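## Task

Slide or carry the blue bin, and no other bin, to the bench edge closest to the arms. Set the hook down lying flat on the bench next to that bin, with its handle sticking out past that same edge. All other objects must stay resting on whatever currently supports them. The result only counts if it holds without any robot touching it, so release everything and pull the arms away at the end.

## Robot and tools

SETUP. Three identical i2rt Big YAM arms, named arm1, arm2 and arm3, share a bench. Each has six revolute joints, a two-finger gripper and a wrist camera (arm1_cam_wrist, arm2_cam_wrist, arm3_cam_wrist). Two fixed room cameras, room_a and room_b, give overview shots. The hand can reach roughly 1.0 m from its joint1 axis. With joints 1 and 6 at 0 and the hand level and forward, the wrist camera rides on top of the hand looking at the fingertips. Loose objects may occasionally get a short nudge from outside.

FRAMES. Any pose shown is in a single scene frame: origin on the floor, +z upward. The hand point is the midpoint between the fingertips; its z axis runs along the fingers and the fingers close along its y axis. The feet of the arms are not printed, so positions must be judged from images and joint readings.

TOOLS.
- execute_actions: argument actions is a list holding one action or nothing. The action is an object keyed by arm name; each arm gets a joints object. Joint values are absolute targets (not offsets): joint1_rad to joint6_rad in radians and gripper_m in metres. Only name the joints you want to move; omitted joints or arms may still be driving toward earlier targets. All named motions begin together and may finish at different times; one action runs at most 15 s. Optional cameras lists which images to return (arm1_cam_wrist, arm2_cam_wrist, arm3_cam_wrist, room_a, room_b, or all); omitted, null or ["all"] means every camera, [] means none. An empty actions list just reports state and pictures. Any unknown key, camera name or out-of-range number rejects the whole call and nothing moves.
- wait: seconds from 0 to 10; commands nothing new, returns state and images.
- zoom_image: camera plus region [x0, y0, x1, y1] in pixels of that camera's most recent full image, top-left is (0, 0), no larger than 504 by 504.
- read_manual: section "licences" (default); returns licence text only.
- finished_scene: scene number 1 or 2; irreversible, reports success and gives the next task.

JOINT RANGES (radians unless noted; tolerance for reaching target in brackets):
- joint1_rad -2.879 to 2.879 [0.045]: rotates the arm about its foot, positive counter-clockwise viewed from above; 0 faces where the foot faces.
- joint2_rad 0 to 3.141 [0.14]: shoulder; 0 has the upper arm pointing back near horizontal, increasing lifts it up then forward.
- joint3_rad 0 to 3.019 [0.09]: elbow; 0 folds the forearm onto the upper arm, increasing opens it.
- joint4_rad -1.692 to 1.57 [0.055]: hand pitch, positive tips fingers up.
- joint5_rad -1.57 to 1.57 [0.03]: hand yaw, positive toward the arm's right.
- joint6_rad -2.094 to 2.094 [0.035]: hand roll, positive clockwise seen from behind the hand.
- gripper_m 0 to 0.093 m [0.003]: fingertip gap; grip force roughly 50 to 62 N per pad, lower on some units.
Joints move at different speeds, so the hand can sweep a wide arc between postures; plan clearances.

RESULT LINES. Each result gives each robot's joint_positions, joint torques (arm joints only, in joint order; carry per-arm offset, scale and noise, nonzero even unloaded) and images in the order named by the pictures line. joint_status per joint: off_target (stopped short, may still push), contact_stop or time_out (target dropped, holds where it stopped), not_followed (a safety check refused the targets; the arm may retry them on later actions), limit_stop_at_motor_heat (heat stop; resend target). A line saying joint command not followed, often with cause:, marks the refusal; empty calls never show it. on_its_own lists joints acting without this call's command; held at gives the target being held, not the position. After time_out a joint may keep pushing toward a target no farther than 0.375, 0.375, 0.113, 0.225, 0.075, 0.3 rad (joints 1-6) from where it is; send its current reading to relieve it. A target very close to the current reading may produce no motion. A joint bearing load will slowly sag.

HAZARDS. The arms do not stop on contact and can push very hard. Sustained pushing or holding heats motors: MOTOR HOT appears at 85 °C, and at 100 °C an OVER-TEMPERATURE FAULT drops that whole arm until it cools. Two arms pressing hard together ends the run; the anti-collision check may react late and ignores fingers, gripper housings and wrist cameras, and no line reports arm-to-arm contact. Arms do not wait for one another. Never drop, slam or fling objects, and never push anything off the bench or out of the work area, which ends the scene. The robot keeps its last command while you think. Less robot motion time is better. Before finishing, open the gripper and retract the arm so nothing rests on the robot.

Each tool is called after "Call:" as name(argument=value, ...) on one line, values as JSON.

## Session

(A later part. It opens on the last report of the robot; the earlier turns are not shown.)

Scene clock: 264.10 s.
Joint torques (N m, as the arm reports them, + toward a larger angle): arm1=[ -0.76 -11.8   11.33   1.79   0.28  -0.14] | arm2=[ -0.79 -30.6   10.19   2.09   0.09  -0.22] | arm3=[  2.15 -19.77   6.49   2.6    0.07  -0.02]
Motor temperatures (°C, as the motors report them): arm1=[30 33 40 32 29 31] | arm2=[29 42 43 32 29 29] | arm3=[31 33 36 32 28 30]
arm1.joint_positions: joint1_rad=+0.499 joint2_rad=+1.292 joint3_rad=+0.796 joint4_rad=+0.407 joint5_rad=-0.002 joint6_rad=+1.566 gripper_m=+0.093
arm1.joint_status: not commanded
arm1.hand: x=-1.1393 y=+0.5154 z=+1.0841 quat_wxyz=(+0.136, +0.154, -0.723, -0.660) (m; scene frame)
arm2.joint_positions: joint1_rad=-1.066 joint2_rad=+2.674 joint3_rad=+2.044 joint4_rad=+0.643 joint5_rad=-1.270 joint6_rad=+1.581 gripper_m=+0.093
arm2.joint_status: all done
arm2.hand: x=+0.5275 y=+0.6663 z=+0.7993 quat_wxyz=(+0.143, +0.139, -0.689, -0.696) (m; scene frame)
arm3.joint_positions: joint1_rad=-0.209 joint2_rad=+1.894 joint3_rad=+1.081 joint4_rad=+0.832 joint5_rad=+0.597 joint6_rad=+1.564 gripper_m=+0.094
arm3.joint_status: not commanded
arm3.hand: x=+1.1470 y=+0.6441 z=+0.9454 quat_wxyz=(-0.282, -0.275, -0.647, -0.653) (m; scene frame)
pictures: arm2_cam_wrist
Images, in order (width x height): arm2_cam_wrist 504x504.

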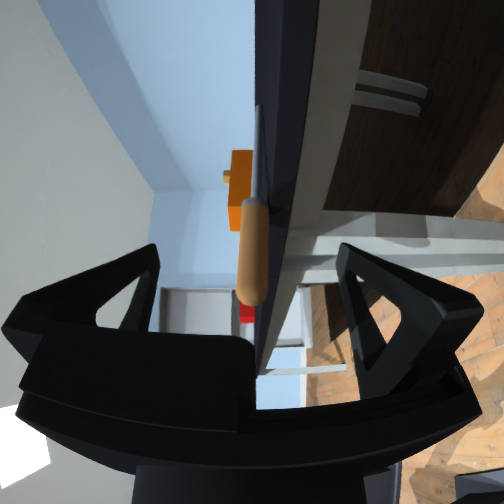

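Call:
execute_actions(actions=[{"arm2":{"joints":{"joint2_rad":1.3,"joint3_rad":0.8,"joint4_rad":0.4}}}], cameras=[])

Call:
execute_actions(actions=[{"arm2":{"joints":{"joint1_rad":0.3,"joint5_rad":0}},"arm3":{"joints":{"joint1_rad":0.3,"joint5_rad":1.046}}}], cameras=[])

Call:
execute_actions(actions=[{"arm3":{"joints":{"joint1_rad":0.875,"joint2_rad":2.2,"joint3_rad":1.5,"joint4_rad":0.8}}}], cameras=[])

Call:
execute_actions(actions=[{"arm3":{"joints":{"joint2_rad":2.485,"joint3_rad":1.795,"joint4_rad":0.75}}}], cameras=["arm3_cam_wrist"])

Scene clock: 278.27 s.
Joint torques (N m, as the arm reports them, + toward a larger angle): arm1=[ -0.36 -12.61  11.28   1.75   0.24  -0.14] | arm2=[ -0.68 -13.73   8.84   1.52   0.05  -0.21] | arm3=[  2.19 -19.87   6.47   2.58   0.05   0.  ]
Motor temperatures (°C, as the motors report them): arm1=[30 33 40 32 29 31] | arm2=[29 42 42 32 29 29] | arm3=[31 33 36 32 28 30]
arm1.joint_positions: joint1_rad=+0.499 joint2_rad=+1.292 joint3_rad=+0.796 joint4_rad=+0.407 joint5_rad=-0.002 joint6_rad=+1.566 gripper_m=+0.093
arm1.joint_status: not commanded
arm1.hand: x=-1.1393 y=+0.5154 z=+1.0841 quat_wxyz=(+0.136, +0.154, -0.723, -0.660) (m; scene frame)
arm2.joint_positions: joint1_rad=-1.066 joint2_rad=+1.316 joint3_rad=+0.785 joint4_rad=+0.403 joint5_rad=-1.271 joint6_rad=+1.578 gripper_m=+0.093
arm2.joint_status: all done
arm2.hand: x=+0.2412 y=+0.4205 z=+1.0894 quat_wxyz=(+0.186, +0.096, -0.711, -0.671) (m; scene frame)
arm3.joint_positions: joint1_rad=-0.209 joint2_rad=+1.894 joint3_rad=+1.081 joint4_rad=+0.832 joint5_rad=+0.597 joint6_rad=+1.564 gripper_m=+0.094
arm3.joint_status: not commanded
arm3.hand: x=+1.1470 y=+0.6441 z=+0.9454 quat_wxyz=(-0.282, -0.275, -0.647, -0.653) (m; scene frame)
pictures: none
No camera images: the call's "cameras" was empty. Leave "cameras" out to get every camera's image.

Scene clock: 280.00 s.
Joint torques (N m, as the arm reports them, + toward a larger angle): arm1=[ -0.77 -11.57  11.22   1.72   0.22  -0.18] | arm2=[ -0.97 -13.81   9.17   1.88   0.2   -0.2 ] | arm3=[  0.66 -19.42   6.34   2.39   0.06  -0.02]
Motor temperatures (°C, as the motors report them): arm1=[30 33 40 32 29 31] | arm2=[29 41 42 32 29 29] | arm3=[31 33 36 32 28 30]
arm1.joint_positions: joint1_rad=+0.499 joint2_rad=+1.292 joint3_rad=+0.796 joint4_rad=+0.407 joint5_rad=-0.002 joint6_rad=+1.566 gripper_m=+0.093
arm1.joint_status: not commanded
arm1.hand: x=-1.1393 y=+0.5154 z=+1.0841 quat_wxyz=(+0.136, +0.154, -0.723, -0.660) (m; scene frame)
arm2.joint_positions: joint1_rad=+0.304 joint2_rad=+1.316 joint3_rad=+0.785 joint4_rad=+0.403 joint5_rad=-0.002 joint6_rad=+1.578 gripper_m=+0.093
arm2.joint_status: all done
arm2.hand: x=-0.2652 y=+0.5037 z=+1.0793 quat_wxyz=(+0.170, +0.182, -0.725, -0.642) (m; scene frame)
arm3.joint_positions: joint1_rad=+0.312 joint2_rad=+1.894 joint3_rad=+1.081 joint4_rad=+0.833 joint5_rad=+1.044 joint6_rad=+1.564 gripper_m=+0.094
arm3.joint_status: all done
arm3.hand: x=+0.8581 y=+0.6396 z=+0.9435 quat_wxyz=(-0.254, -0.253, -0.658, -0.662) (m; scene frame)
pictures: none
No camera images: the call's "cameras" was empty. Leave "cameras" out to get every camera's image.

Scene clock: 281.60 s.
Joint torques (N m, as the arm reports them, + toward a larger angle): arm1=[ -0.16 -11.91  11.13   1.68   0.23  -0.17] | arm2=[ -1.07 -13.78   9.12   1.84   0.2   -0.2 ] | arm3=[  2.   -25.16  10.43   1.58   0.02  -0.01]
Motor temperatures (°C, as the motors report them): arm1=[30 33 41 32 29 31] | arm2=[29 41 42 32 29 29] | arm3=[31 33 36 32 28 30]
arm1.joint_positions: joint1_rad=+0.499 joint2_rad=+1.292 joint3_rad=+0.796 joint4_rad=+0.407 joint5_rad=-0.002 joint6_rad=+1.566 gripper_m=+0.093
arm1.joint_status: not commanded
arm1.hand: x=-1.1393 y=+0.5154 z=+1.0841 quat_wxyz=(+0.136, +0.154, -0.723, -0.660) (m; scene frame)
arm2.joint_positions: joint1_rad=+0.304 joint2_rad=+1.316 joint3_rad=+0.785 joint4_rad=+0.403 joint5_rad=-0.002 joint6_rad=+1.578 gripper_m=+0.093
arm2.joint_status: not commanded
arm2.hand: x=-0.2652 y=+0.5037 z=+1.0793 quat_wxyz=(+0.170, +0.182, -0.725, -0.642) (m; scene frame)
arm3.joint_positions: joint1_rad=+0.876 joint2_rad=+2.224 joint3_rad=+1.455 joint4_rad=+0.801 joint5_rad=+1.045 joint6_rad=+1.564 gripper_m=+0.094
arm3.joint_status: all done
arm3.hand: x=+0.4364 y=+0.5841 z=+0.8780 quat_wxyz=(-0.055, -0.066, -0.701, -0.708) (m; scene frame)
pictures: none
No camera images: the call's "cameras" was empty. Leave "cameras" out to get every camera's image.

Scene clock: 282.93 s.
Joint torques (N m, as the arm reports them, + toward a larger angle): arm1=[ -0.02 -11.78  11.26   1.68   0.24  -0.19] | arm2=[ -0.9  -13.85   9.19   1.86   0.2   -0.2 ] | arm3=[  1.36 -28.87  10.93   1.61  -0.01  -0.04]
Motor temperatures (°C, as the motors report them): arm1=[30 33 41 32 29 31] | arm2=[29 41 42 32 29 29] | arm3=[31 34 37 32 28 30]
arm1.joint_positions: joint1_rad=+0.499 joint2_rad=+1.292 joint3_rad=+0.796 joint4_rad=+0.407 joint5_rad=-0.002 joint6_rad=+1.566 gripper_m=+0.093
arm1.joint_status: not commanded
arm1.hand: x=-1.1393 y=+0.5154 z=+1.0841 quat_wxyz=(+0.136, +0.154, -0.723, -0.660) (m; scene frame)
arm2.joint_positions: joint1_rad=+0.304 joint2_rad=+1.316 joint3_rad=+0.785 joint4_rad=+0.403 joint5_rad=-0.002 joint6_rad=+1.578 gripper_m=+0.093
arm2.joint_status: not commanded
arm2.hand: x=-0.2652 y=+0.5037 z=+1.0793 quat_wxyz=(+0.170, +0.182, -0.725, -0.642) (m; scene frame)
arm3.joint_positions: joint1_rad=+0.876 joint2_rad=+2.515 joint3_rad=+1.746 joint4_rad=+0.751 joint5_rad=+1.046 joint6_rad=+1.564 gripper_m=+0.094
arm3.joint_status: all done
arm3.hand: x=+0.3892 y=+0.6233 z=+0.7772 quat_wxyz=(-0.070, -0.052, -0.711, -0.698) (m; scene frame)
pictures: arm3_cam_wrist
Images, in order (width x height): arm3_cam_wrist 504x504.

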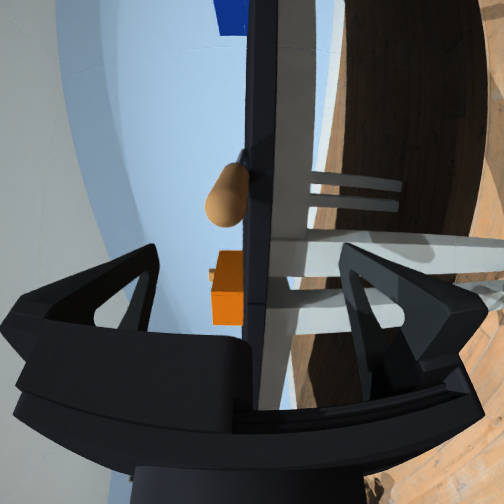

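Call:
execute_actions(actions=[{"arm3":{"joints":{"joint1_rad":0.82,"joint2_rad":2.51,"joint3_rad":1.88,"joint4_rad":0.70,"joint5_rad":0.90}}}], cameras=["arm3_cam_wrist"])

Scene clock: 295.40 s.
Joint torques (N m, as the arm reports them, + toward a larger angle): arm1=[ -0.13 -11.69  11.22   1.79   0.23  -0.15] | arm2=[ -0.88 -13.83   9.14   1.82   0.2   -0.2 ] | arm3=[  1.62 -27.12  10.73   1.56  -0.11  -0.03]
Motor temperatures (°C, as the motors report them): arm1=[30 33 41 32 29 31] | arm2=[29 40 42 32 29 29] | arm3=[31 35 38 32 28 30]
arm1.joint_positions: joint1_rad=+0.499 joint2_rad=+1.292 joint3_rad=+0.796 joint4_rad=+0.407 joint5_rad=-0.002 joint6_rad=+1.566 gripper_m=+0.093
arm1.joint_status: not commanded
arm1.hand: x=-1.1393 y=+0.5154 z=+1.0841 quat_wxyz=(+0.136, +0.154, -0.723, -0.660) (m; scene frame)
arm2.joint_positions: joint1_rad=+0.304 joint2_rad=+1.316 joint3_rad=+0.785 joint4_rad=+0.403 joint5_rad=-0.002 joint6_rad=+1.578 gripper_m=+0.093
arm2.joint_status: not commanded
arm2.hand: x=-0.2652 y=+0.5037 z=+1.0793 quat_wxyz=(+0.170, +0.182, -0.725, -0.642) (m; scene frame)
arm3.joint_positions: joint1_rad=+0.820 joint2_rad=+2.520 joint3_rad=+1.838 joint4_rad=+0.705 joint5_rad=+0.902 joint6_rad=+1.564 gripper_m=+0.094
arm3.joint_status: all done
arm3.hand: x=+0.3838 y=+0.6711 z=+0.8070 quat_wxyz=(-0.028, -0.032, -0.704, -0.709) (m; scene frame)
pictures: arm3_cam_wrist
Images, in order (width x height): arm3_cam_wrist 504x504.

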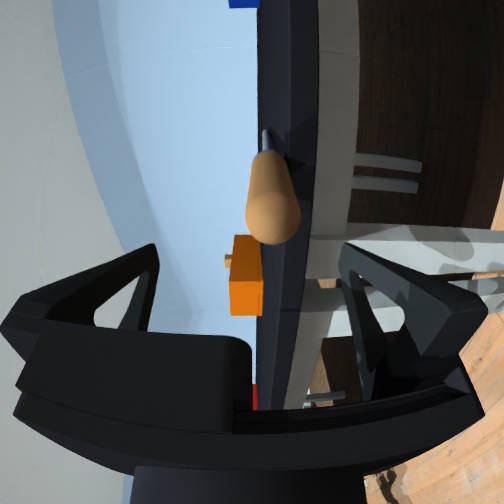

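Call:
execute_actions(actions=[{"arm3":{"joints":{"joint1_rad":0.778,"joint2_rad":2.58,"joint3_rad":2.015,"joint4_rad":0.62,"joint5_rad":0.855}}}], cameras=[])

Call:
execute_actions(actions=[{"arm3":{"joints":{"joint1_rad":0.737,"joint2_rad":2.65,"joint3_rad":2.17,"joint4_rad":0.54,"joint5_rad":0.813}}}], cameras=["arm3_cam_wrist"])

Scene clock: 305.33 s.
Joint torques (N m, as the arm reports them, + toward a larger angle): arm1=[  0.1  -12.29  11.13   1.85   0.23  -0.19] | arm2=[ -0.86 -13.64   9.17   1.87   0.2   -0.21] | arm3=[  0.98 -28.79  12.17   1.55  -0.08  -0.04]
Motor temperatures (°C, as the motors report them): arm1=[30 33 41 32 29 31] | arm2=[29 39 41 32 29 29] | arm3=[31 35 39 32 28 30]
arm1.joint_positions: joint1_rad=+0.499 joint2_rad=+1.292 joint3_rad=+0.796 joint4_rad=+0.407 joint5_rad=-0.002 joint6_rad=+1.566 gripper_m=+0.093
arm1.joint_status: not commanded
arm1.hand: x=-1.1393 y=+0.5154 z=+1.0841 quat_wxyz=(+0.136, +0.154, -0.723, -0.660) (m; scene frame)
arm2.joint_positions: joint1_rad=+0.304 joint2_rad=+1.316 joint3_rad=+0.785 joint4_rad=+0.403 joint5_rad=-0.002 joint6_rad=+1.578 gripper_m=+0.093
arm2.joint_status: not commanded
arm2.hand: x=-0.2652 y=+0.5037 z=+1.0793 quat_wxyz=(+0.170, +0.182, -0.725, -0.642) (m; scene frame)
arm3.joint_positions: joint1_rad=+0.782 joint2_rad=+2.588 joint3_rad=+1.959 joint4_rad=+0.625 joint5_rad=+0.857 joint6_rad=+1.564 gripper_m=+0.094
arm3.joint_status: all done
arm3.hand: x=+0.3858 y=+0.7071 z=+0.7938 quat_wxyz=(-0.032, -0.022, -0.711, -0.703) (m; scene frame)
pictures: none
No camera images: the call's "cameras" was empty. Leave "cameras" out to get every camera's image.

Scene clock: 306.27 s.
Joint torques (N m, as the arm reports them, + toward a larger angle): arm1=[ -0.93 -12.4   11.27   1.79   0.23  -0.2 ] | arm2=[ -0.97 -13.91   9.13   1.87   0.2   -0.2 ] | arm3=[  1.49 -29.04  12.65   1.52  -0.08  -0.03]
Motor temperatures (°C, as the motors report them): arm1=[30 33 41 32 29 31] | arm2=[29 39 41 32 29 29] | arm3=[31 35 39 32 28 30]
arm1.joint_positions: joint1_rad=+0.499 joint2_rad=+1.292 joint3_rad=+0.796 joint4_rad=+0.407 joint5_rad=-0.002 joint6_rad=+1.566 gripper_m=+0.093
arm1.joint_status: not commanded
arm1.hand: x=-1.1393 y=+0.5154 z=+1.0841 quat_wxyz=(+0.136, +0.154, -0.723, -0.660) (m; scene frame)
arm2.joint_positions: joint1_rad=+0.304 joint2_rad=+1.316 joint3_rad=+0.785 joint4_rad=+0.403 joint5_rad=-0.002 joint6_rad=+1.578 gripper_m=+0.093
arm2.joint_status: not commanded
arm2.hand: x=-0.2652 y=+0.5037 z=+1.0793 quat_wxyz=(+0.170, +0.182, -0.725, -0.642) (m; scene frame)
arm3.joint_positions: joint1_rad=+0.739 joint2_rad=+2.660 joint3_rad=+2.113 joint4_rad=+0.545 joint5_rad=+0.815 joint6_rad=+1.564 gripper_m=+0.094
arm3.joint_status: all done
arm3.hand: x=+0.3920 y=+0.7494 z=+0.7941 quat_wxyz=(-0.032, -0.023, -0.710, -0.703) (m; scene frame)
pictures: arm3_cam_wrist
Images, in order (width x height): arm3_cam_wrist 504x504.

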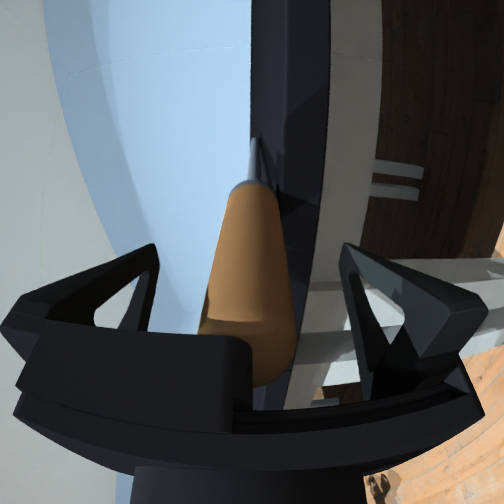

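Call:
execute_actions(actions=[{"arm3":{"joints":{"gripper_m":0}}}], cameras=[])

Call:
execute_actions(actions=[{"arm3":{"joints":{"joint2_rad":2.4}}}], cameras=[])

Call:
execute_actions(actions=[{"arm3":{"joints":{"joint1_rad":0.49,"joint5_rad":0.54,"joint2_rad":2.23,"joint3_rad":1.85,"joint4_rad":0.62}}}], cameras=[])

Call:
execute_actions(actions=[{"arm3":{"joints":{"joint1_rad":0.245,"joint5_rad":0.27,"joint2_rad":2.06,"joint3_rad":1.55,"joint4_rad":0.69}}}], cameras=[])

Call:
execute_actions(actions=[{"arm3":{"joints":{"joint1_rad":0.0,"joint5_rad":0.0,"joint2_rad":1.89,"joint3_rad":1.24,"joint4_rad":0.75}}}], cameras=["arm3_cam_wrist"])

Call:
execute_actions(actions=[{"arm3":{"joints":{"joint6_rad":0.7}}}], cameras=["arm3_cam_wrist","room_a","room_b"])

Scene clock: 318.30 s.
Joint torques (N m, as the arm reports them, + toward a larger angle): arm1=[ -0.47 -11.75  11.18   1.76   0.28  -0.16] | arm2=[ -0.86 -13.76   9.17   1.83   0.19  -0.19] | arm3=[  1.43 -29.12  12.66   1.75  -0.08  -0.02]
Motor temperatures (°C, as the motors report them): arm1=[30 33 41 32 29 31] | arm2=[29 39 41 32 29 29] | arm3=[31 35 40 32 28 30]
arm1.joint_positions: joint1_rad=+0.499 joint2_rad=+1.292 joint3_rad=+0.796 joint4_rad=+0.407 joint5_rad=-0.002 joint6_rad=+1.566 gripper_m=+0.093
arm1.joint_status: not commanded
arm1.hand: x=-1.1393 y=+0.5154 z=+1.0841 quat_wxyz=(+0.136, +0.154, -0.723, -0.660) (m; scene frame)
arm2.joint_positions: joint1_rad=+0.304 joint2_rad=+1.316 joint3_rad=+0.785 joint4_rad=+0.403 joint5_rad=-0.002 joint6_rad=+1.578 gripper_m=+0.093
arm2.joint_status: not commanded
arm2.hand: x=-0.2652 y=+0.5037 z=+1.0793 quat_wxyz=(+0.170, +0.182, -0.725, -0.642) (m; scene frame)
arm3.joint_positions: joint1_rad=+0.739 joint2_rad=+2.660 joint3_rad=+2.113 joint4_rad=+0.541 joint5_rad=+0.815 joint6_rad=+1.565 gripper_m=+0.029
arm3.joint_status: gripper_m off_target (ended at +0.029, target +0.000)
arm3.hand: x=+0.3919 y=+0.7494 z=+0.7930 quat_wxyz=(-0.033, -0.022, -0.711, -0.702) (m; scene frame)
pictures: none
No camera images: the call's "cameras" was empty. Leave "cameras" out to get every camera's image.

Scene clock: 319.90 s.
Joint torques (N m, as the arm reports them, + toward a larger angle): arm1=[ -0.56 -11.69  11.25   1.59   0.23  -0.16] | arm2=[ -1.02 -13.75   9.19   1.85   0.2   -0.21] | arm3=[  1.   -33.48  13.4    2.78  -0.13  -0.04]
Motor temperatures (°C, as the motors report them): arm1=[30 33 41 32 29 31] | arm2=[29 39 41 32 29 29] | arm3=[31 36 40 32 28 30]
arm1.joint_positions: joint1_rad=+0.499 joint2_rad=+1.292 joint3_rad=+0.796 joint4_rad=+0.407 joint5_rad=-0.002 joint6_rad=+1.566 gripper_m=+0.093
arm1.joint_status: not commanded
arm1.hand: x=-1.1393 y=+0.5154 z=+1.0841 quat_wxyz=(+0.136, +0.154, -0.723, -0.660) (m; scene frame)
arm2.joint_positions: joint1_rad=+0.304 joint2_rad=+1.316 joint3_rad=+0.785 joint4_rad=+0.403 joint5_rad=-0.002 joint6_rad=+1.578 gripper_m=+0.093
arm2.joint_status: not commanded
arm2.hand: x=-0.2652 y=+0.5037 z=+1.0793 quat_wxyz=(+0.170, +0.182, -0.725, -0.642) (m; scene frame)
arm3.joint_positions: joint1_rad=+0.739 joint2_rad=+2.458 joint3_rad=+2.113 joint4_rad=+0.515 joint5_rad=+0.815 joint6_rad=+1.565 gripper_m=+0.029
arm3.joint_status: all done
arm3.hand: x=+0.3913 y=+0.7508 z=+0.9675 quat_wxyz=(+0.011, -0.066, -0.665, -0.744) (m; scene frame)
pictures: none
No camera images: the call's "cameras" was empty. Leave "cameras" out to get every camera's image.

Scene clock: 321.60 s.
Joint torques (N m, as the arm reports them, + toward a larger angle): arm1=[ -1.02 -12.03  11.33   1.77   0.2   -0.11] | arm2=[ -0.99 -13.77   9.16   1.85   0.19  -0.2 ] | arm3=[  0.72 -30.43   9.89   3.59  -0.11  -0.03]
Motor temperatures (°C, as the motors report them): arm1=[30 33 41 32 29 31] | arm2=[29 39 41 32 29 29] | arm3=[31 36 40 32 28 30]
arm1.joint_positions: joint1_rad=+0.499 joint2_rad=+1.292 joint3_rad=+0.796 joint4_rad=+0.407 joint5_rad=-0.002 joint6_rad=+1.566 gripper_m=+0.093
arm1.joint_status: not commanded
arm1.hand: x=-1.1393 y=+0.5154 z=+1.0841 quat_wxyz=(+0.136, +0.154, -0.723, -0.660) (m; scene frame)
arm2.joint_positions: joint1_rad=+0.304 joint2_rad=+1.316 joint3_rad=+0.785 joint4_rad=+0.403 joint5_rad=-0.002 joint6_rad=+1.578 gripper_m=+0.093
arm2.joint_status: not commanded
arm2.hand: x=-0.2652 y=+0.5037 z=+1.0793 quat_wxyz=(+0.170, +0.182, -0.725, -0.642) (m; scene frame)
arm3.joint_positions: joint1_rad=+0.499 joint2_rad=+2.280 joint3_rad=+1.829 joint4_rad=+0.580 joint5_rad=+0.541 joint6_rad=+1.565 gripper_m=+0.029
arm3.joint_status: all done
arm3.hand: x=+0.5649 y=+0.8138 z=+0.9828 quat_wxyz=(+0.003, -0.035, -0.669, -0.742) (m; scene frame)
pictures: none
No camera images: the call's "cameras" was empty. Leave "cameras" out to get every camera's image.

Scene clock: 323.20 s.
Joint torques (N m, as the arm reports them, + toward a larger angle): arm1=[ -0.71 -12.34  11.28   1.69   0.2   -0.17] | arm2=[ -0.99 -13.8    9.17   1.86   0.2   -0.2 ] | arm3=[  1.84 -28.56   9.77   3.93  -0.04  -0.03]
Motor temperatures (°C, as the motors report them): arm1=[30 33 41 32 29 31] | arm2=[29 38 41 32 29 29] | arm3=[31 36 40 32 28 30]
arm1.joint_positions: joint1_rad=+0.499 joint2_rad=+1.292 joint3_rad=+0.796 joint4_rad=+0.407 joint5_rad=-0.002 joint6_rad=+1.566 gripper_m=+0.093
arm1.joint_status: not commanded
arm1.hand: x=-1.1393 y=+0.5154 z=+1.0841 quat_wxyz=(+0.136, +0.154, -0.723, -0.660) (m; scene frame)
arm2.joint_positions: joint1_rad=+0.304 joint2_rad=+1.316 joint3_rad=+0.785 joint4_rad=+0.403 joint5_rad=-0.002 joint6_rad=+1.578 gripper_m=+0.093
arm2.joint_status: not commanded
arm2.hand: x=-0.2652 y=+0.5037 z=+1.0793 quat_wxyz=(+0.170, +0.182, -0.725, -0.642) (m; scene frame)
arm3.joint_positions: joint1_rad=+0.251 joint2_rad=+2.113 joint3_rad=+1.529 joint4_rad=+0.643 joint5_rad=+0.270 joint6_rad=+1.565 gripper_m=+0.029
arm3.joint_status: all done
arm3.hand: x=+0.7476 y=+0.8140 z=+0.9711 quat_wxyz=(-0.006, -0.009, -0.690, -0.724) (m; scene frame)
pictures: none
No camera images: the call's "cameras" was empty. Leave "cameras" out to get every camera's image.

Scene clock: 324.70 s.
Joint torques (N m, as the arm reports them, + toward a larger angle): arm1=[ -0.84 -11.64  11.1    1.79   0.24  -0.17] | arm2=[ -0.99 -13.72   9.19   1.83   0.2   -0.2 ] | arm3=[  1.37 -23.91   9.08   3.94  -0.03  -0.04]
Motor temperatures (°C, as the motors report them): arm1=[30 33 41 32 29 31] | arm2=[29 38 41 32 29 29] | arm3=[31 36 40 32 28 30]
arm1.joint_positions: joint1_rad=+0.499 joint2_rad=+1.292 joint3_rad=+0.796 joint4_rad=+0.407 joint5_rad=-0.002 joint6_rad=+1.566 gripper_m=+0.093
arm1.joint_status: not commanded
arm1.hand: x=-1.1393 y=+0.5154 z=+1.0841 quat_wxyz=(+0.136, +0.154, -0.723, -0.660) (m; scene frame)
arm2.joint_positions: joint1_rad=+0.304 joint2_rad=+1.316 joint3_rad=+0.785 joint4_rad=+0.403 joint5_rad=-0.002 joint6_rad=+1.578 gripper_m=+0.093
arm2.joint_status: not commanded
arm2.hand: x=-0.2652 y=+0.5037 z=+1.0793 quat_wxyz=(+0.170, +0.182, -0.725, -0.642) (m; scene frame)
arm3.joint_positions: joint1_rad=+0.000 joint2_rad=+1.935 joint3_rad=+1.218 joint4_rad=+0.704 joint5_rad=+0.000 joint6_rad=+1.565 gripper_m=+0.029
arm3.joint_status: all done
arm3.hand: x=+0.9098 y=+0.7488 z=+0.9555 quat_wxyz=(-0.004, +0.003, -0.714, -0.700) (m; scene frame)
pictures: arm3_cam_wrist
Images, in order (width x height): arm3_cam_wrist 504x504.

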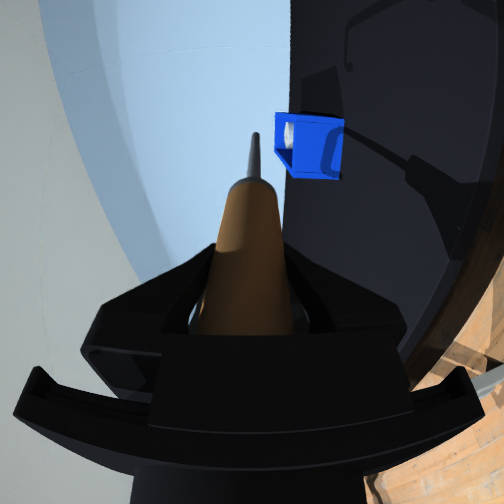

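Scene clock: 326.50 s.
Joint torques (N m, as the arm reports them, + toward a larger angle): arm1=[ -0.71 -12.32  11.27   1.63   0.22  -0.19] | arm2=[ -1.13 -13.81   9.18   1.89   0.19  -0.21] | arm3=[  1.29 -24.28   9.07   3.93   0.    -0.13]
Motor temperatures (°C, as the motors report them): arm1=[30 33 41 32 29 31] | arm2=[29 38 41 32 29 29] | arm3=[31 36 40 32 28 30]
arm1.joint_positions: joint1_rad=+0.499 joint2_rad=+1.292 joint3_rad=+0.796 joint4_rad=+0.407 joint5_rad=-0.002 joint6_rad=+1.566 gripper_m=+0.093
arm1.joint_status: not commanded
arm1.hand: x=-1.1393 y=+0.5154 z=+1.0841 quat_wxyz=(+0.136, +0.154, -0.723, -0.660) (m; scene frame)
arm2.joint_positions: joint1_rad=+0.304 joint2_rad=+1.316 joint3_rad=+0.785 joint4_rad=+0.403 joint5_rad=-0.002 joint6_rad=+1.578 gripper_m=+0.093
arm2.joint_status: not commanded
arm2.hand: x=-0.2652 y=+0.5037 z=+1.0793 quat_wxyz=(+0.170, +0.182, -0.725, -0.642) (m; scene frame)
arm3.joint_positions: joint1_rad=+0.000 joint2_rad=+1.935 joint3_rad=+1.218 joint4_rad=+0.704 joint5_rad=+0.000 joint6_rad=+0.708 gripper_m=+0.029
arm3.joint_status: all done
arm3.hand: x=+0.9098 y=+0.7488 z=+0.9555 quat_wxyz=(-0.295, +0.300, -0.648, -0.635) (m; scene frame)
pictures: arm3_cam_wrist, room_a, room_b
Images, in order (width x height): arm3_cam_wrist 504x504, room_a 504x504, room_b 504x504.

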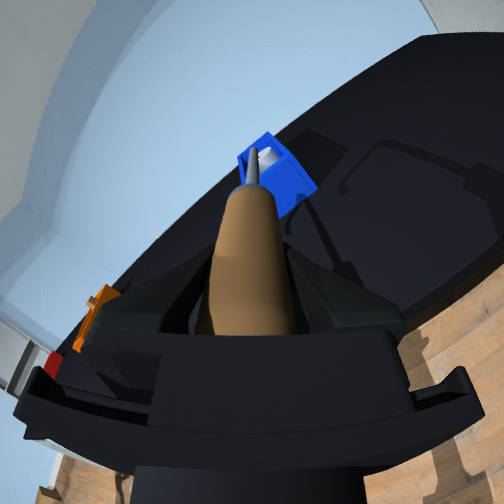

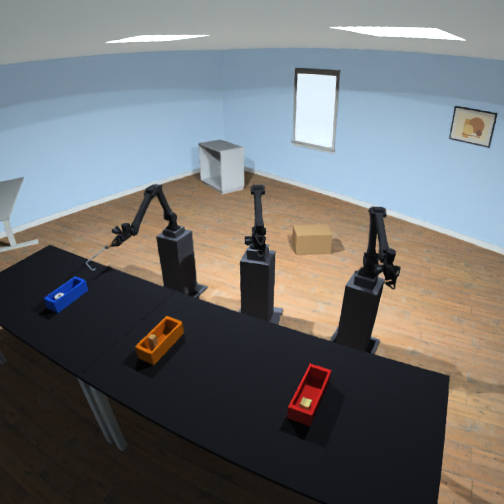

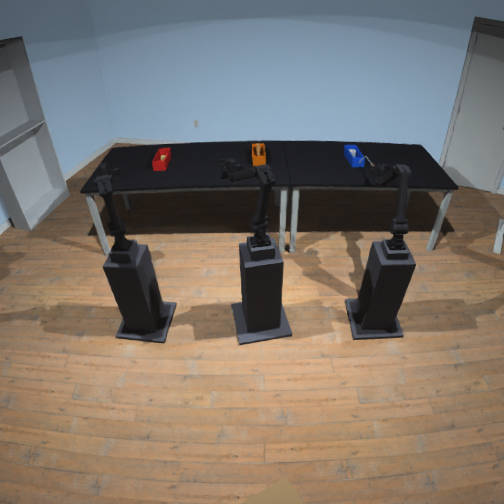

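Call:
execute_actions(actions=[{"arm3":{"joints":{"joint2_rad":2.11,"joint3_rad":1.72,"joint4_rad":0.55}}}], cameras=[])

Call:
execute_actions(actions=[{"arm3":{"joints":{"joint2_rad":2.385,"joint3_rad":2.27,"joint4_rad":0.30}}}], cameras=["arm3_cam_wrist","room_a"])

Call:
zoom_image(camera="room_a", region=[20, 200, 180, 330])

Scene clock: 341.70 s.
Joint torques (N m, as the arm reports them, + toward a larger angle): arm1=[ -0.59 -12.04  11.12   1.81   0.23  -0.17] | arm2=[ -0.99 -13.86   9.17   1.86   0.19  -0.2 ] | arm3=[  1.42 -28.97  15.23   3.21   0.     0.  ]
Motor temperatures (°C, as the motors report them): arm1=[30 33 41 32 29 31] | arm2=[29 38 41 32 29 29] | arm3=[31 35 39 32 28 30]
arm1.joint_positions: joint1_rad=+0.499 joint2_rad=+1.292 joint3_rad=+0.796 joint4_rad=+0.407 joint5_rad=-0.002 joint6_rad=+1.566 gripper_m=+0.093
arm1.joint_status: not commanded
arm1.hand: x=-1.1393 y=+0.5154 z=+1.0841 quat_wxyz=(+0.136, +0.154, -0.723, -0.660) (m; scene frame)
arm2.joint_positions: joint1_rad=+0.304 joint2_rad=+1.316 joint3_rad=+0.785 joint4_rad=+0.403 joint5_rad=-0.002 joint6_rad=+1.578 gripper_m=+0.093
arm2.joint_status: not commanded
arm2.hand: x=-0.2652 y=+0.5037 z=+1.0793 quat_wxyz=(+0.170, +0.182, -0.725, -0.642) (m; scene frame)
arm3.joint_positions: joint1_rad=+0.000 joint2_rad=+2.168 joint3_rad=+1.635 joint4_rad=+0.523 joint5_rad=+0.000 joint6_rad=+0.698 gripper_m=+0.029
arm3.joint_status: all done
arm3.hand: x=+0.9104 y=+0.8607 z=+0.9576 quat_wxyz=(-0.298, +0.302, -0.646, -0.634) (m; scene frame)
pictures: none
No camera images: the call's "cameras" was empty. Leave "cameras" out to get every camera's image.

Scene clock: 344.27 s.
Joint torques (N m, as the arm reports them, + toward a larger angle): arm1=[ -0.39 -11.56  11.05   1.82   0.24  -0.15] | arm2=[ -1.09 -13.79   9.17   1.9    0.19  -0.2 ] | arm3=[  1.27 -34.6   17.06   3.18   0.     0.02]
Motor temperatures (°C, as the motors report them): arm1=[30 33 41 32 29 31] | arm2=[29 38 41 32 29 29] | arm3=[31 36 41 32 28 30]
arm1.joint_positions: joint1_rad=+0.499 joint2_rad=+1.292 joint3_rad=+0.796 joint4_rad=+0.407 joint5_rad=-0.002 joint6_rad=+1.566 gripper_m=+0.093
arm1.joint_status: not commanded
arm1.hand: x=-1.1393 y=+0.5154 z=+1.0841 quat_wxyz=(+0.136, +0.154, -0.723, -0.660) (m; scene frame)
arm2.joint_positions: joint1_rad=+0.304 joint2_rad=+1.316 joint3_rad=+0.785 joint4_rad=+0.403 joint5_rad=-0.002 joint6_rad=+1.578 gripper_m=+0.093
arm2.joint_status: not commanded
arm2.hand: x=-0.2652 y=+0.5037 z=+1.0793 quat_wxyz=(+0.170, +0.182, -0.725, -0.642) (m; scene frame)
arm3.joint_positions: joint1_rad=+0.000 joint2_rad=+2.451 joint3_rad=+2.174 joint4_rad=+0.273 joint5_rad=+0.000 joint6_rad=+0.695 gripper_m=+0.029
arm3.joint_status: joint3_rad time_out (moved +0.539 of +0.635); the others done
arm3.on_its_own: joint3_rad reads +2.174 and still pushes toward +2.270 since a time_out
arm3.hand: x=+0.9106 y=+0.9651 z=+0.9618 quat_wxyz=(-0.300, +0.303, -0.644, -0.635) (m; scene frame)
pictures: arm3_cam_wrist, room_a
Images, in order (width x height): arm3_cam_wrist 504x504, room_a 504x504.

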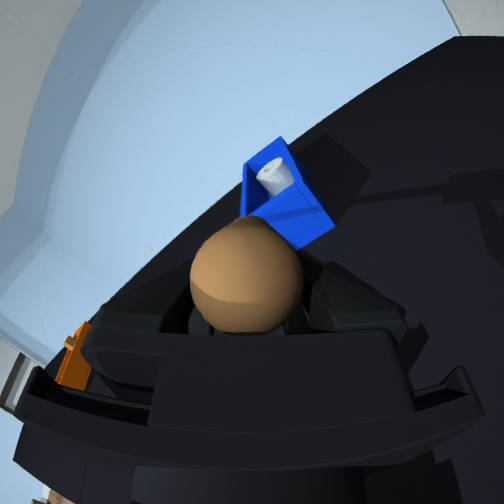

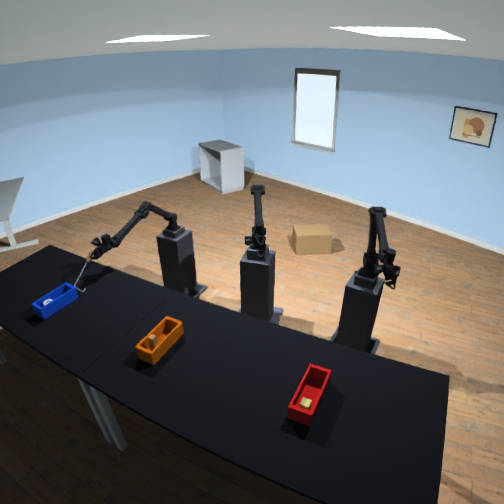

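Region (20, 200, 180, 330) of room_a's 504x504 image, scaled by 3.150, with more detail than that image has; it fills the top 410 rows of this view, and the rest is white.

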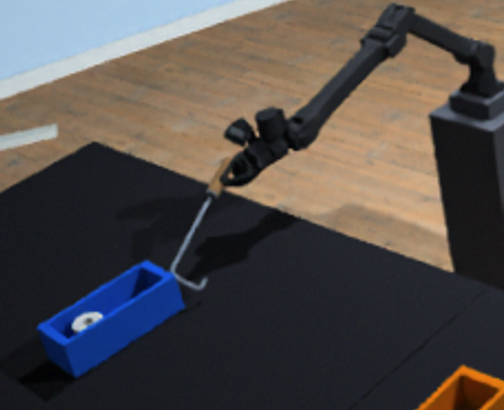

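Call:
execute_actions(actions=[{"arm3":{"joints":{"joint2_rad":2.08,"joint3_rad":1.66,"joint4_rad":0.56}}}], cameras=[])

Call:
execute_actions(actions=[{"arm3":{"joints":{"joint6_rad":1.571,"joint2_rad":1.89,"joint3_rad":1.24,"joint4_rad":0.75}}}], cameras=["arm3_cam_wrist","room_a"])

Call:
zoom_image(camera="room_a", region=[20, 200, 180, 330])

Scene clock: 365.50 s.
Joint torques (N m, as the arm reports them, + toward a larger angle): arm1=[ -0.66 -12.28  11.24   1.85   0.23  -0.17] | arm2=[ -0.93 -13.86   9.13   1.85   0.2   -0.2 ] | arm3=[  1.65 -31.67  11.02   3.45  -0.01   0.01]
Motor temperatures (°C, as the motors report them): arm1=[30 32 41 32 29 31] | arm2=[29 38 41 32 29 29] | arm3=[31 37 45 32 28 30]
arm1.joint_positions: joint1_rad=+0.499 joint2_rad=+1.292 joint3_rad=+0.796 joint4_rad=+0.407 joint5_rad=-0.002 joint6_rad=+1.566 gripper_m=+0.093
arm1.joint_status: not commanded
arm1.hand: x=-1.1393 y=+0.5154 z=+1.0841 quat_wxyz=(+0.136, +0.154, -0.723, -0.660) (m; scene frame)
arm2.joint_positions: joint1_rad=+0.304 joint2_rad=+1.316 joint3_rad=+0.785 joint4_rad=+0.403 joint5_rad=-0.002 joint6_rad=+1.578 gripper_m=+0.093
arm2.joint_status: not commanded
arm2.hand: x=-0.2652 y=+0.5037 z=+1.0793 quat_wxyz=(+0.170, +0.182, -0.725, -0.642) (m; scene frame)
arm3.joint_positions: joint1_rad=+0.000 joint2_rad=+2.152 joint3_rad=+1.627 joint4_rad=+0.525 joint5_rad=+0.000 joint6_rad=+0.692 gripper_m=+0.029
arm3.joint_status: all done
arm3.hand: x=+0.9104 y=+0.8578 z=+0.9663 quat_wxyz=(-0.302, +0.303, -0.642, -0.636) (m; scene frame)
pictures: none
No camera images: the call's "cameras" was empty. Leave "cameras" out to get every camera's image.

Scene clock: 367.30 s.
Joint torques (N m, as the arm reports them, + toward a larger angle): arm1=[ -0.39 -11.63  11.11   1.8    0.23  -0.18] | arm2=[ -0.99 -13.79   9.2    1.82   0.19  -0.19] | arm3=[  1.19 -24.92   9.17   3.51   0.     0.19]
Motor temperatures (°C, as the motors report them): arm1=[30 32 41 32 29 31] | arm2=[29 38 41 32 29 29] | arm3=[31 37 45 32 28 30]
arm1.joint_positions: joint1_rad=+0.499 joint2_rad=+1.292 joint3_rad=+0.796 joint4_rad=+0.407 joint5_rad=-0.002 joint6_rad=+1.566 gripper_m=+0.093
arm1.joint_status: not commanded
arm1.hand: x=-1.1393 y=+0.5154 z=+1.0841 quat_wxyz=(+0.136, +0.154, -0.723, -0.660) (m; scene frame)
arm2.joint_positions: joint1_rad=+0.304 joint2_rad=+1.316 joint3_rad=+0.785 joint4_rad=+0.403 joint5_rad=-0.002 joint6_rad=+1.578 gripper_m=+0.093
arm2.joint_status: not commanded
arm2.hand: x=-0.2652 y=+0.5037 z=+1.0793 quat_wxyz=(+0.170, +0.182, -0.725, -0.642) (m; scene frame)
arm3.joint_positions: joint1_rad=+0.000 joint2_rad=+1.945 joint3_rad=+1.216 joint4_rad=+0.714 joint5_rad=+0.000 joint6_rad=+1.541 gripper_m=+0.029
arm3.joint_status: all done
arm3.hand: x=+0.9102 y=+0.7491 z=+0.9491 quat_wxyz=(-0.013, +0.011, -0.715, -0.699) (m; scene frame)
pictures: arm3_cam_wrist, room_a
Images, in order (width x height): arm3_cam_wrist 504x504, room_a 504x504.

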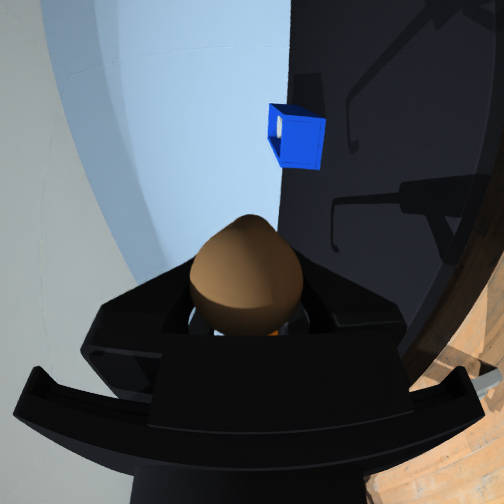

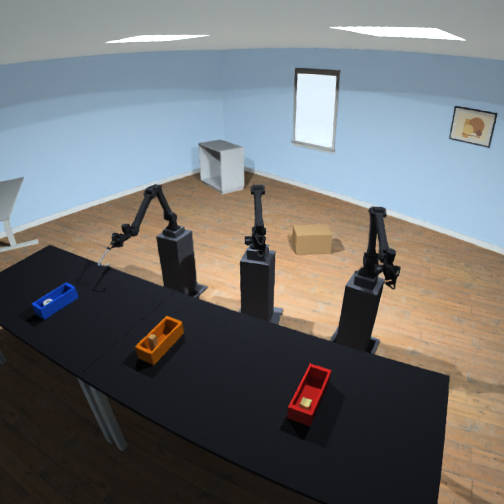

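Region (20, 200, 180, 330) of room_a's 504x504 image, scaled by 3.150, with more detail than that image has; it fills the top 410 rows of this view, and the rest is white.

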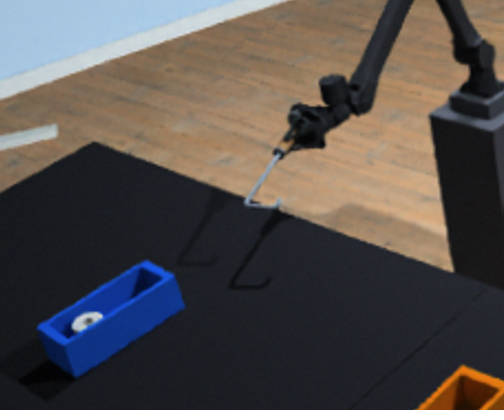

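Call:
execute_actions(actions=[{"arm3":{"joints":{"joint1_rad":0.07,"joint5_rad":0.35,"joint2_rad":2.05,"joint3_rad":1.32,"joint4_rad":0.88}}}], cameras=[])

Call:
execute_actions(actions=[{"arm3":{"joints":{"joint1_rad":0.147,"joint5_rad":0.7,"joint2_rad":2.2,"joint3_rad":1.385,"joint4_rad":1.01,"joint6_rad":1.6}}}], cameras=["arm3_cam_wrist","room_a"])

Call:
zoom_image(camera="room_a", region=[20, 200, 180, 330])

Scene clock: 389.90 s.
Joint torques (N m, as the arm reports them, + toward a larger angle): arm1=[ -0.99 -11.82  11.33   1.65   0.21  -0.17] | arm2=[ -0.84 -13.71   9.19   1.82   0.21  -0.2 ] | arm3=[  0.59 -27.59  11.85   3.96  -0.01   0.15]
Motor temperatures (°C, as the motors report them): arm1=[30 32 41 32 29 31] | arm2=[29 38 41 32 29 29] | arm3=[31 36 41 33 28 30]
arm1.joint_positions: joint1_rad=+0.499 joint2_rad=+1.292 joint3_rad=+0.796 joint4_rad=+0.407 joint5_rad=-0.002 joint6_rad=+1.566 gripper_m=+0.093
arm1.joint_status: not commanded
arm1.hand: x=-1.1393 y=+0.5154 z=+1.0841 quat_wxyz=(+0.136, +0.154, -0.723, -0.660) (m; scene frame)
arm2.joint_positions: joint1_rad=+0.304 joint2_rad=+1.316 joint3_rad=+0.785 joint4_rad=+0.403 joint5_rad=-0.002 joint6_rad=+1.578 gripper_m=+0.093
arm2.joint_status: not commanded
arm2.hand: x=-0.2652 y=+0.5037 z=+1.0793 quat_wxyz=(+0.170, +0.182, -0.725, -0.642) (m; scene frame)
arm3.joint_positions: joint1_rad=+0.074 joint2_rad=+2.115 joint3_rad=+1.254 joint4_rad=+0.831 joint5_rad=+0.350 joint6_rad=+1.545 gripper_m=+0.029
arm3.joint_status: all done
arm3.hand: x=+0.9131 y=+0.7567 z=+0.8719 quat_wxyz=(-0.111, -0.085, -0.714, -0.686) (m; scene frame)
pictures: none
No camera images: the call's "cameras" was empty. Leave "cameras" out to get every camera's image.

Scene clock: 391.00 s.
Joint torques (N m, as the arm reports them, + toward a larger angle): arm1=[ -1.   -11.82  11.2    1.77   0.25  -0.18] | arm2=[ -0.94 -13.77   9.14   1.86   0.19  -0.21] | arm3=[  1.27 -27.52  10.45   3.74  -0.07   0.18]
Motor temperatures (°C, as the motors report them): arm1=[30 32 41 32 29 31] | arm2=[29 38 41 32 29 29] | arm3=[31 36 41 33 28 30]
arm1.joint_positions: joint1_rad=+0.499 joint2_rad=+1.292 joint3_rad=+0.796 joint4_rad=+0.407 joint5_rad=-0.002 joint6_rad=+1.566 gripper_m=+0.093
arm1.joint_status: not commanded
arm1.hand: x=-1.1393 y=+0.5154 z=+1.0841 quat_wxyz=(+0.136, +0.154, -0.723, -0.660) (m; scene frame)
arm2.joint_positions: joint1_rad=+0.304 joint2_rad=+1.316 joint3_rad=+0.785 joint4_rad=+0.403 joint5_rad=-0.002 joint6_rad=+1.578 gripper_m=+0.093
arm2.joint_status: not commanded
arm2.hand: x=-0.2652 y=+0.5037 z=+1.0793 quat_wxyz=(+0.170, +0.182, -0.725, -0.642) (m; scene frame)
arm3.joint_positions: joint1_rad=+0.152 joint2_rad=+2.258 joint3_rad=+1.329 joint4_rad=+0.965 joint5_rad=+0.701 joint6_rad=+1.572 gripper_m=+0.029
arm3.joint_status: all done
arm3.hand: x=+0.9071 y=+0.7504 z=+0.8311 quat_wxyz=(-0.189, -0.196, -0.671, -0.690) (m; scene frame)
pictures: arm3_cam_wrist, room_a
Images, in order (width x height): arm3_cam_wrist 504x504, room_a 504x504.

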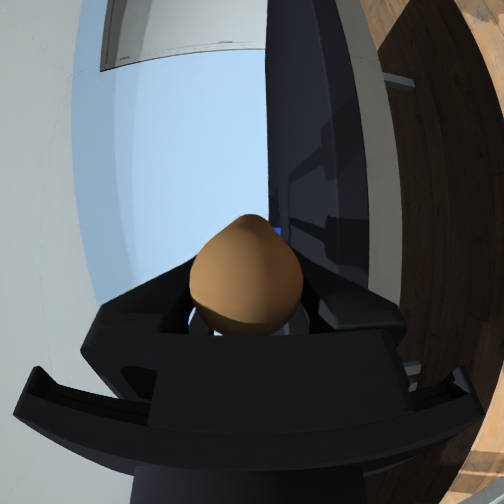

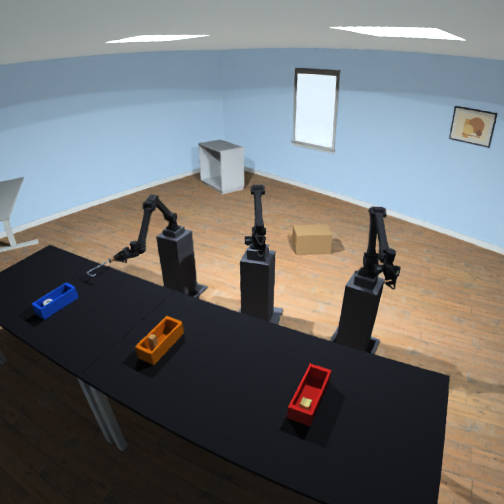

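Region (20, 200, 180, 330) of room_a's 504x504 image, scaled by 3.150, with more detail than that image has; it fills the top 410 rows of this view, and the rest is white.

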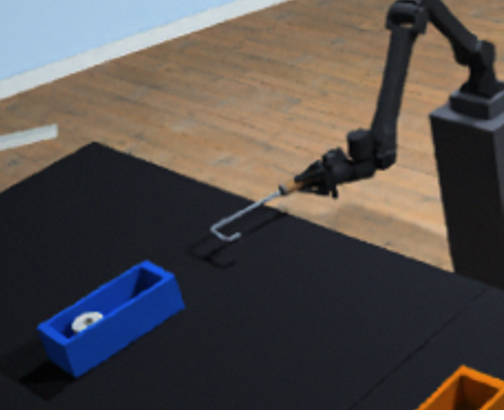

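Call:
execute_actions(actions=[{"arm3":{"joints":{"joint2_rad":2.27,"joint3_rad":1.43}}}], cameras=["arm3_cam_wrist"])

Scene clock: 398.50 s.
Joint torques (N m, as the arm reports them, + toward a larger angle): arm1=[ -0.29 -11.65  11.29   1.87   0.25  -0.22] | arm2=[ -1.07 -13.75   9.14   1.87   0.19  -0.2 ] | arm3=[  1.21 -26.29  11.18   3.69  -0.04   0.18]
Motor temperatures (°C, as the motors report them): arm1=[30 32 41 32 29 31] | arm2=[29 38 41 32 29 29] | arm3=[31 36 41 33 28 30]
arm1.joint_positions: joint1_rad=+0.499 joint2_rad=+1.292 joint3_rad=+0.796 joint4_rad=+0.407 joint5_rad=-0.002 joint6_rad=+1.566 gripper_m=+0.093
arm1.joint_status: not commanded
arm1.hand: x=-1.1393 y=+0.5154 z=+1.0841 quat_wxyz=(+0.136, +0.154, -0.723, -0.660) (m; scene frame)
arm2.joint_positions: joint1_rad=+0.304 joint2_rad=+1.316 joint3_rad=+0.785 joint4_rad=+0.403 joint5_rad=-0.002 joint6_rad=+1.578 gripper_m=+0.093
arm2.joint_status: not commanded
arm2.hand: x=-0.2652 y=+0.5037 z=+1.0793 quat_wxyz=(+0.170, +0.182, -0.725, -0.642) (m; scene frame)
arm3.joint_positions: joint1_rad=+0.152 joint2_rad=+2.315 joint3_rad=+1.365 joint4_rad=+0.966 joint5_rad=+0.700 joint6_rad=+1.573 gripper_m=+0.029
arm3.joint_status: all done
arm3.hand: x=+0.9060 y=+0.7576 z=+0.8047 quat_wxyz=(-0.192, -0.193, -0.678, -0.683) (m; scene frame)
pictures: arm3_cam_wrist
Images, in order (width x height): arm3_cam_wrist 504x504.

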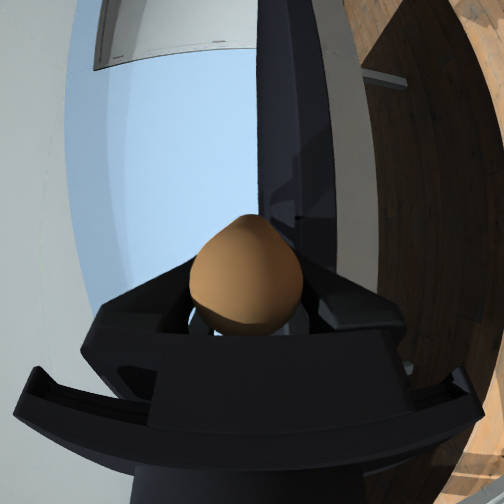

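Call:
execute_actions(actions=[{"arm3":{"joints":{"joint2_rad":2.295}}}], cameras=[])

Call:
execute_actions(actions=[{"arm3":{"joints":{"gripper_m":0.093,"joint2_rad":2.315,"joint3_rad":1.40,"joint4_rad":0.985,"joint6_rad":1.571}}}], cameras=["arm3_cam_wrist"])

Scene clock: 403.40 s.
Joint torques (N m, as the arm reports them, + toward a larger angle): arm1=[ -0.56 -12.05  11.28   1.68   0.22  -0.19] | arm2=[ -0.96 -13.71   9.2    1.85   0.2   -0.2 ] | arm3=[  1.23 -26.05  11.08   3.68  -0.03   0.2 ]
Motor temperatures (°C, as the motors report them): arm1=[30 32 41 32 29 31] | arm2=[29 38 41 32 29 29] | arm3=[31 36 41 33 28 30]
arm1.joint_positions: joint1_rad=+0.499 joint2_rad=+1.292 joint3_rad=+0.796 joint4_rad=+0.407 joint5_rad=-0.002 joint6_rad=+1.566 gripper_m=+0.093
arm1.joint_status: not commanded
arm1.hand: x=-1.1393 y=+0.5154 z=+1.0841 quat_wxyz=(+0.136, +0.154, -0.723, -0.660) (m; scene frame)
arm2.joint_positions: joint1_rad=+0.304 joint2_rad=+1.316 joint3_rad=+0.785 joint4_rad=+0.403 joint5_rad=-0.002 joint6_rad=+1.578 gripper_m=+0.093
arm2.joint_status: not commanded
arm2.hand: x=-0.2652 y=+0.5037 z=+1.0793 quat_wxyz=(+0.170, +0.182, -0.725, -0.642) (m; scene frame)
arm3.joint_positions: joint1_rad=+0.152 joint2_rad=+2.334 joint3_rad=+1.365 joint4_rad=+0.966 joint5_rad=+0.700 joint6_rad=+1.573 gripper_m=+0.029
arm3.joint_status: all done
arm3.hand: x=+0.9063 y=+0.7559 z=+0.7908 quat_wxyz=(-0.194, -0.190, -0.684, -0.677) (m; scene frame)
pictures: none
No camera images: the call's "cameras" was empty. Leave "cameras" out to get every camera's image.

Scene clock: 404.10 s.
Joint torques (N m, as the arm reports them, + toward a larger angle): arm1=[ -0.26 -12.2   11.19   1.72   0.23  -0.17] | arm2=[ -0.92 -13.7    9.16   1.87   0.19  -0.19] | arm3=[  1.32 -24.52   8.45   2.65  -0.04  -0.08]
Motor temperatures (°C, as the motors report them): arm1=[30 32 41 32 29 31] | arm2=[29 38 41 32 29 29] | arm3=[31 36 41 33 28 30]
arm1.joint_positions: joint1_rad=+0.499 joint2_rad=+1.292 joint3_rad=+0.796 joint4_rad=+0.407 joint5_rad=-0.002 joint6_rad=+1.566 gripper_m=+0.093
arm1.joint_status: not commanded
arm1.hand: x=-1.1393 y=+0.5154 z=+1.0841 quat_wxyz=(+0.136, +0.154, -0.723, -0.660) (m; scene frame)
arm2.joint_positions: joint1_rad=+0.304 joint2_rad=+1.316 joint3_rad=+0.785 joint4_rad=+0.403 joint5_rad=-0.002 joint6_rad=+1.578 gripper_m=+0.093
arm2.joint_status: not commanded
arm2.hand: x=-0.2652 y=+0.5037 z=+1.0793 quat_wxyz=(+0.170, +0.182, -0.725, -0.642) (m; scene frame)
arm3.joint_positions: joint1_rad=+0.152 joint2_rad=+2.338 joint3_rad=+1.365 joint4_rad=+0.968 joint5_rad=+0.701 joint6_rad=+1.570 gripper_m=+0.093
arm3.joint_status: all done
arm3.hand: x=+0.9065 y=+0.7555 z=+0.7886 quat_wxyz=(-0.196, -0.190, -0.684, -0.676) (m; scene frame)
pictures: arm3_cam_wrist
Images, in order (width x height): arm3_cam_wrist 504x504.

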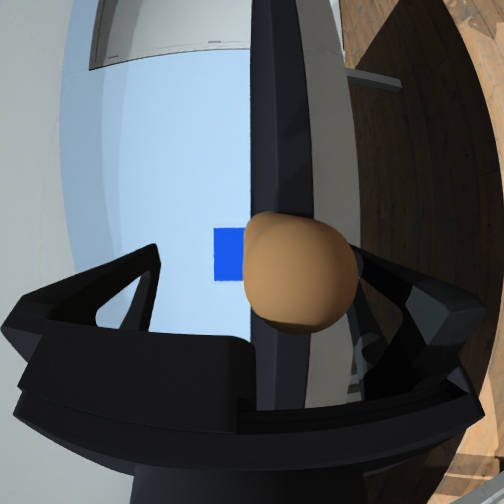

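Call:
execute_actions(actions=[{"arm3":{"joints":{"gripper_m":0}}}], cameras=["arm3_cam_wrist","room_a"])

Call:
zoom_image(camera="room_a", region=[60, 220, 160, 300])

Scene clock: 409.47 s.
Joint torques (N m, as the arm reports them, + toward a larger angle): arm1=[ -0.33 -11.74  11.2    1.76   0.2   -0.16] | arm2=[ -0.88 -13.84   9.14   1.88   0.19  -0.18] | arm3=[  0.88 -24.63   8.52   2.58  -0.03  -0.06]
Motor temperatures (°C, as the motors report them): arm1=[30 32 41 32 29 31] | arm2=[29 38 42 32 29 29] | arm3=[31 36 41 32 28 30]
arm1.joint_positions: joint1_rad=+0.499 joint2_rad=+1.292 joint3_rad=+0.796 joint4_rad=+0.407 joint5_rad=-0.002 joint6_rad=+1.566 gripper_m=+0.093
arm1.joint_status: not commanded
arm1.hand: x=-1.1393 y=+0.5154 z=+1.0841 quat_wxyz=(+0.136, +0.154, -0.723, -0.660) (m; scene frame)
arm2.joint_positions: joint1_rad=+0.304 joint2_rad=+1.316 joint3_rad=+0.785 joint4_rad=+0.403 joint5_rad=-0.002 joint6_rad=+1.578 gripper_m=+0.093
arm2.joint_status: not commanded
arm2.hand: x=-0.2652 y=+0.5037 z=+1.0793 quat_wxyz=(+0.170, +0.182, -0.725, -0.642) (m; scene frame)
arm3.joint_positions: joint1_rad=+0.152 joint2_rad=+2.339 joint3_rad=+1.365 joint4_rad=+0.967 joint5_rad=+0.701 joint6_rad=+1.568 gripper_m=+0.029
arm3.joint_status: gripper_m off_target (ended at +0.029, target +0.000)
arm3.hand: x=+0.9064 y=+0.7554 z=+0.7877 quat_wxyz=(-0.197, -0.188, -0.685, -0.676) (m; scene frame)
pictures: arm3_cam_wrist, room_a
Images, in order (width x height): arm3_cam_wrist 504x504, room_a 504x504.

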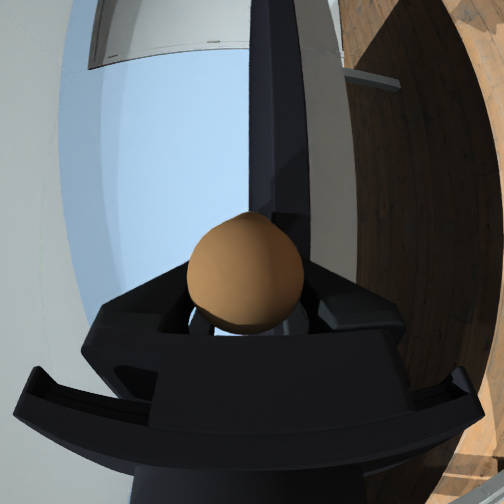

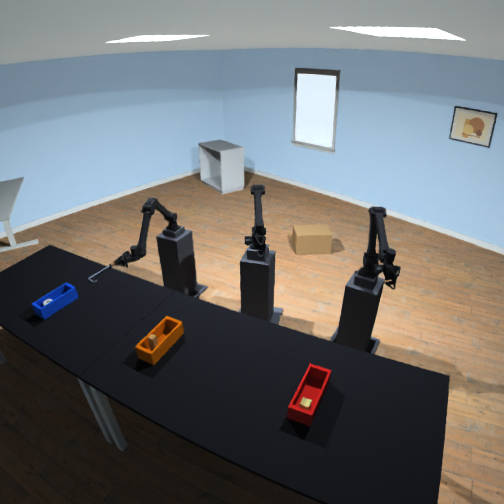

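Region (60, 220, 160, 300) of room_a's 504x504 image, scaled by 5.040, with more detail than that image has; it fills the top 403 rows of this view, and the rest is white.

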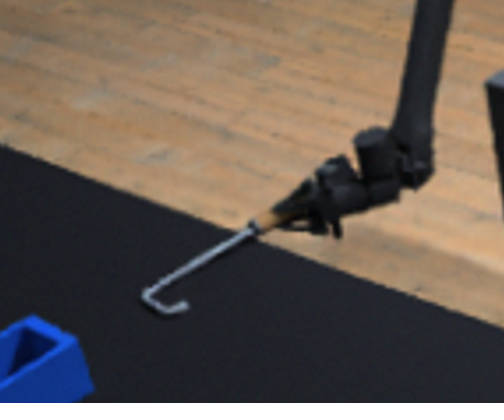

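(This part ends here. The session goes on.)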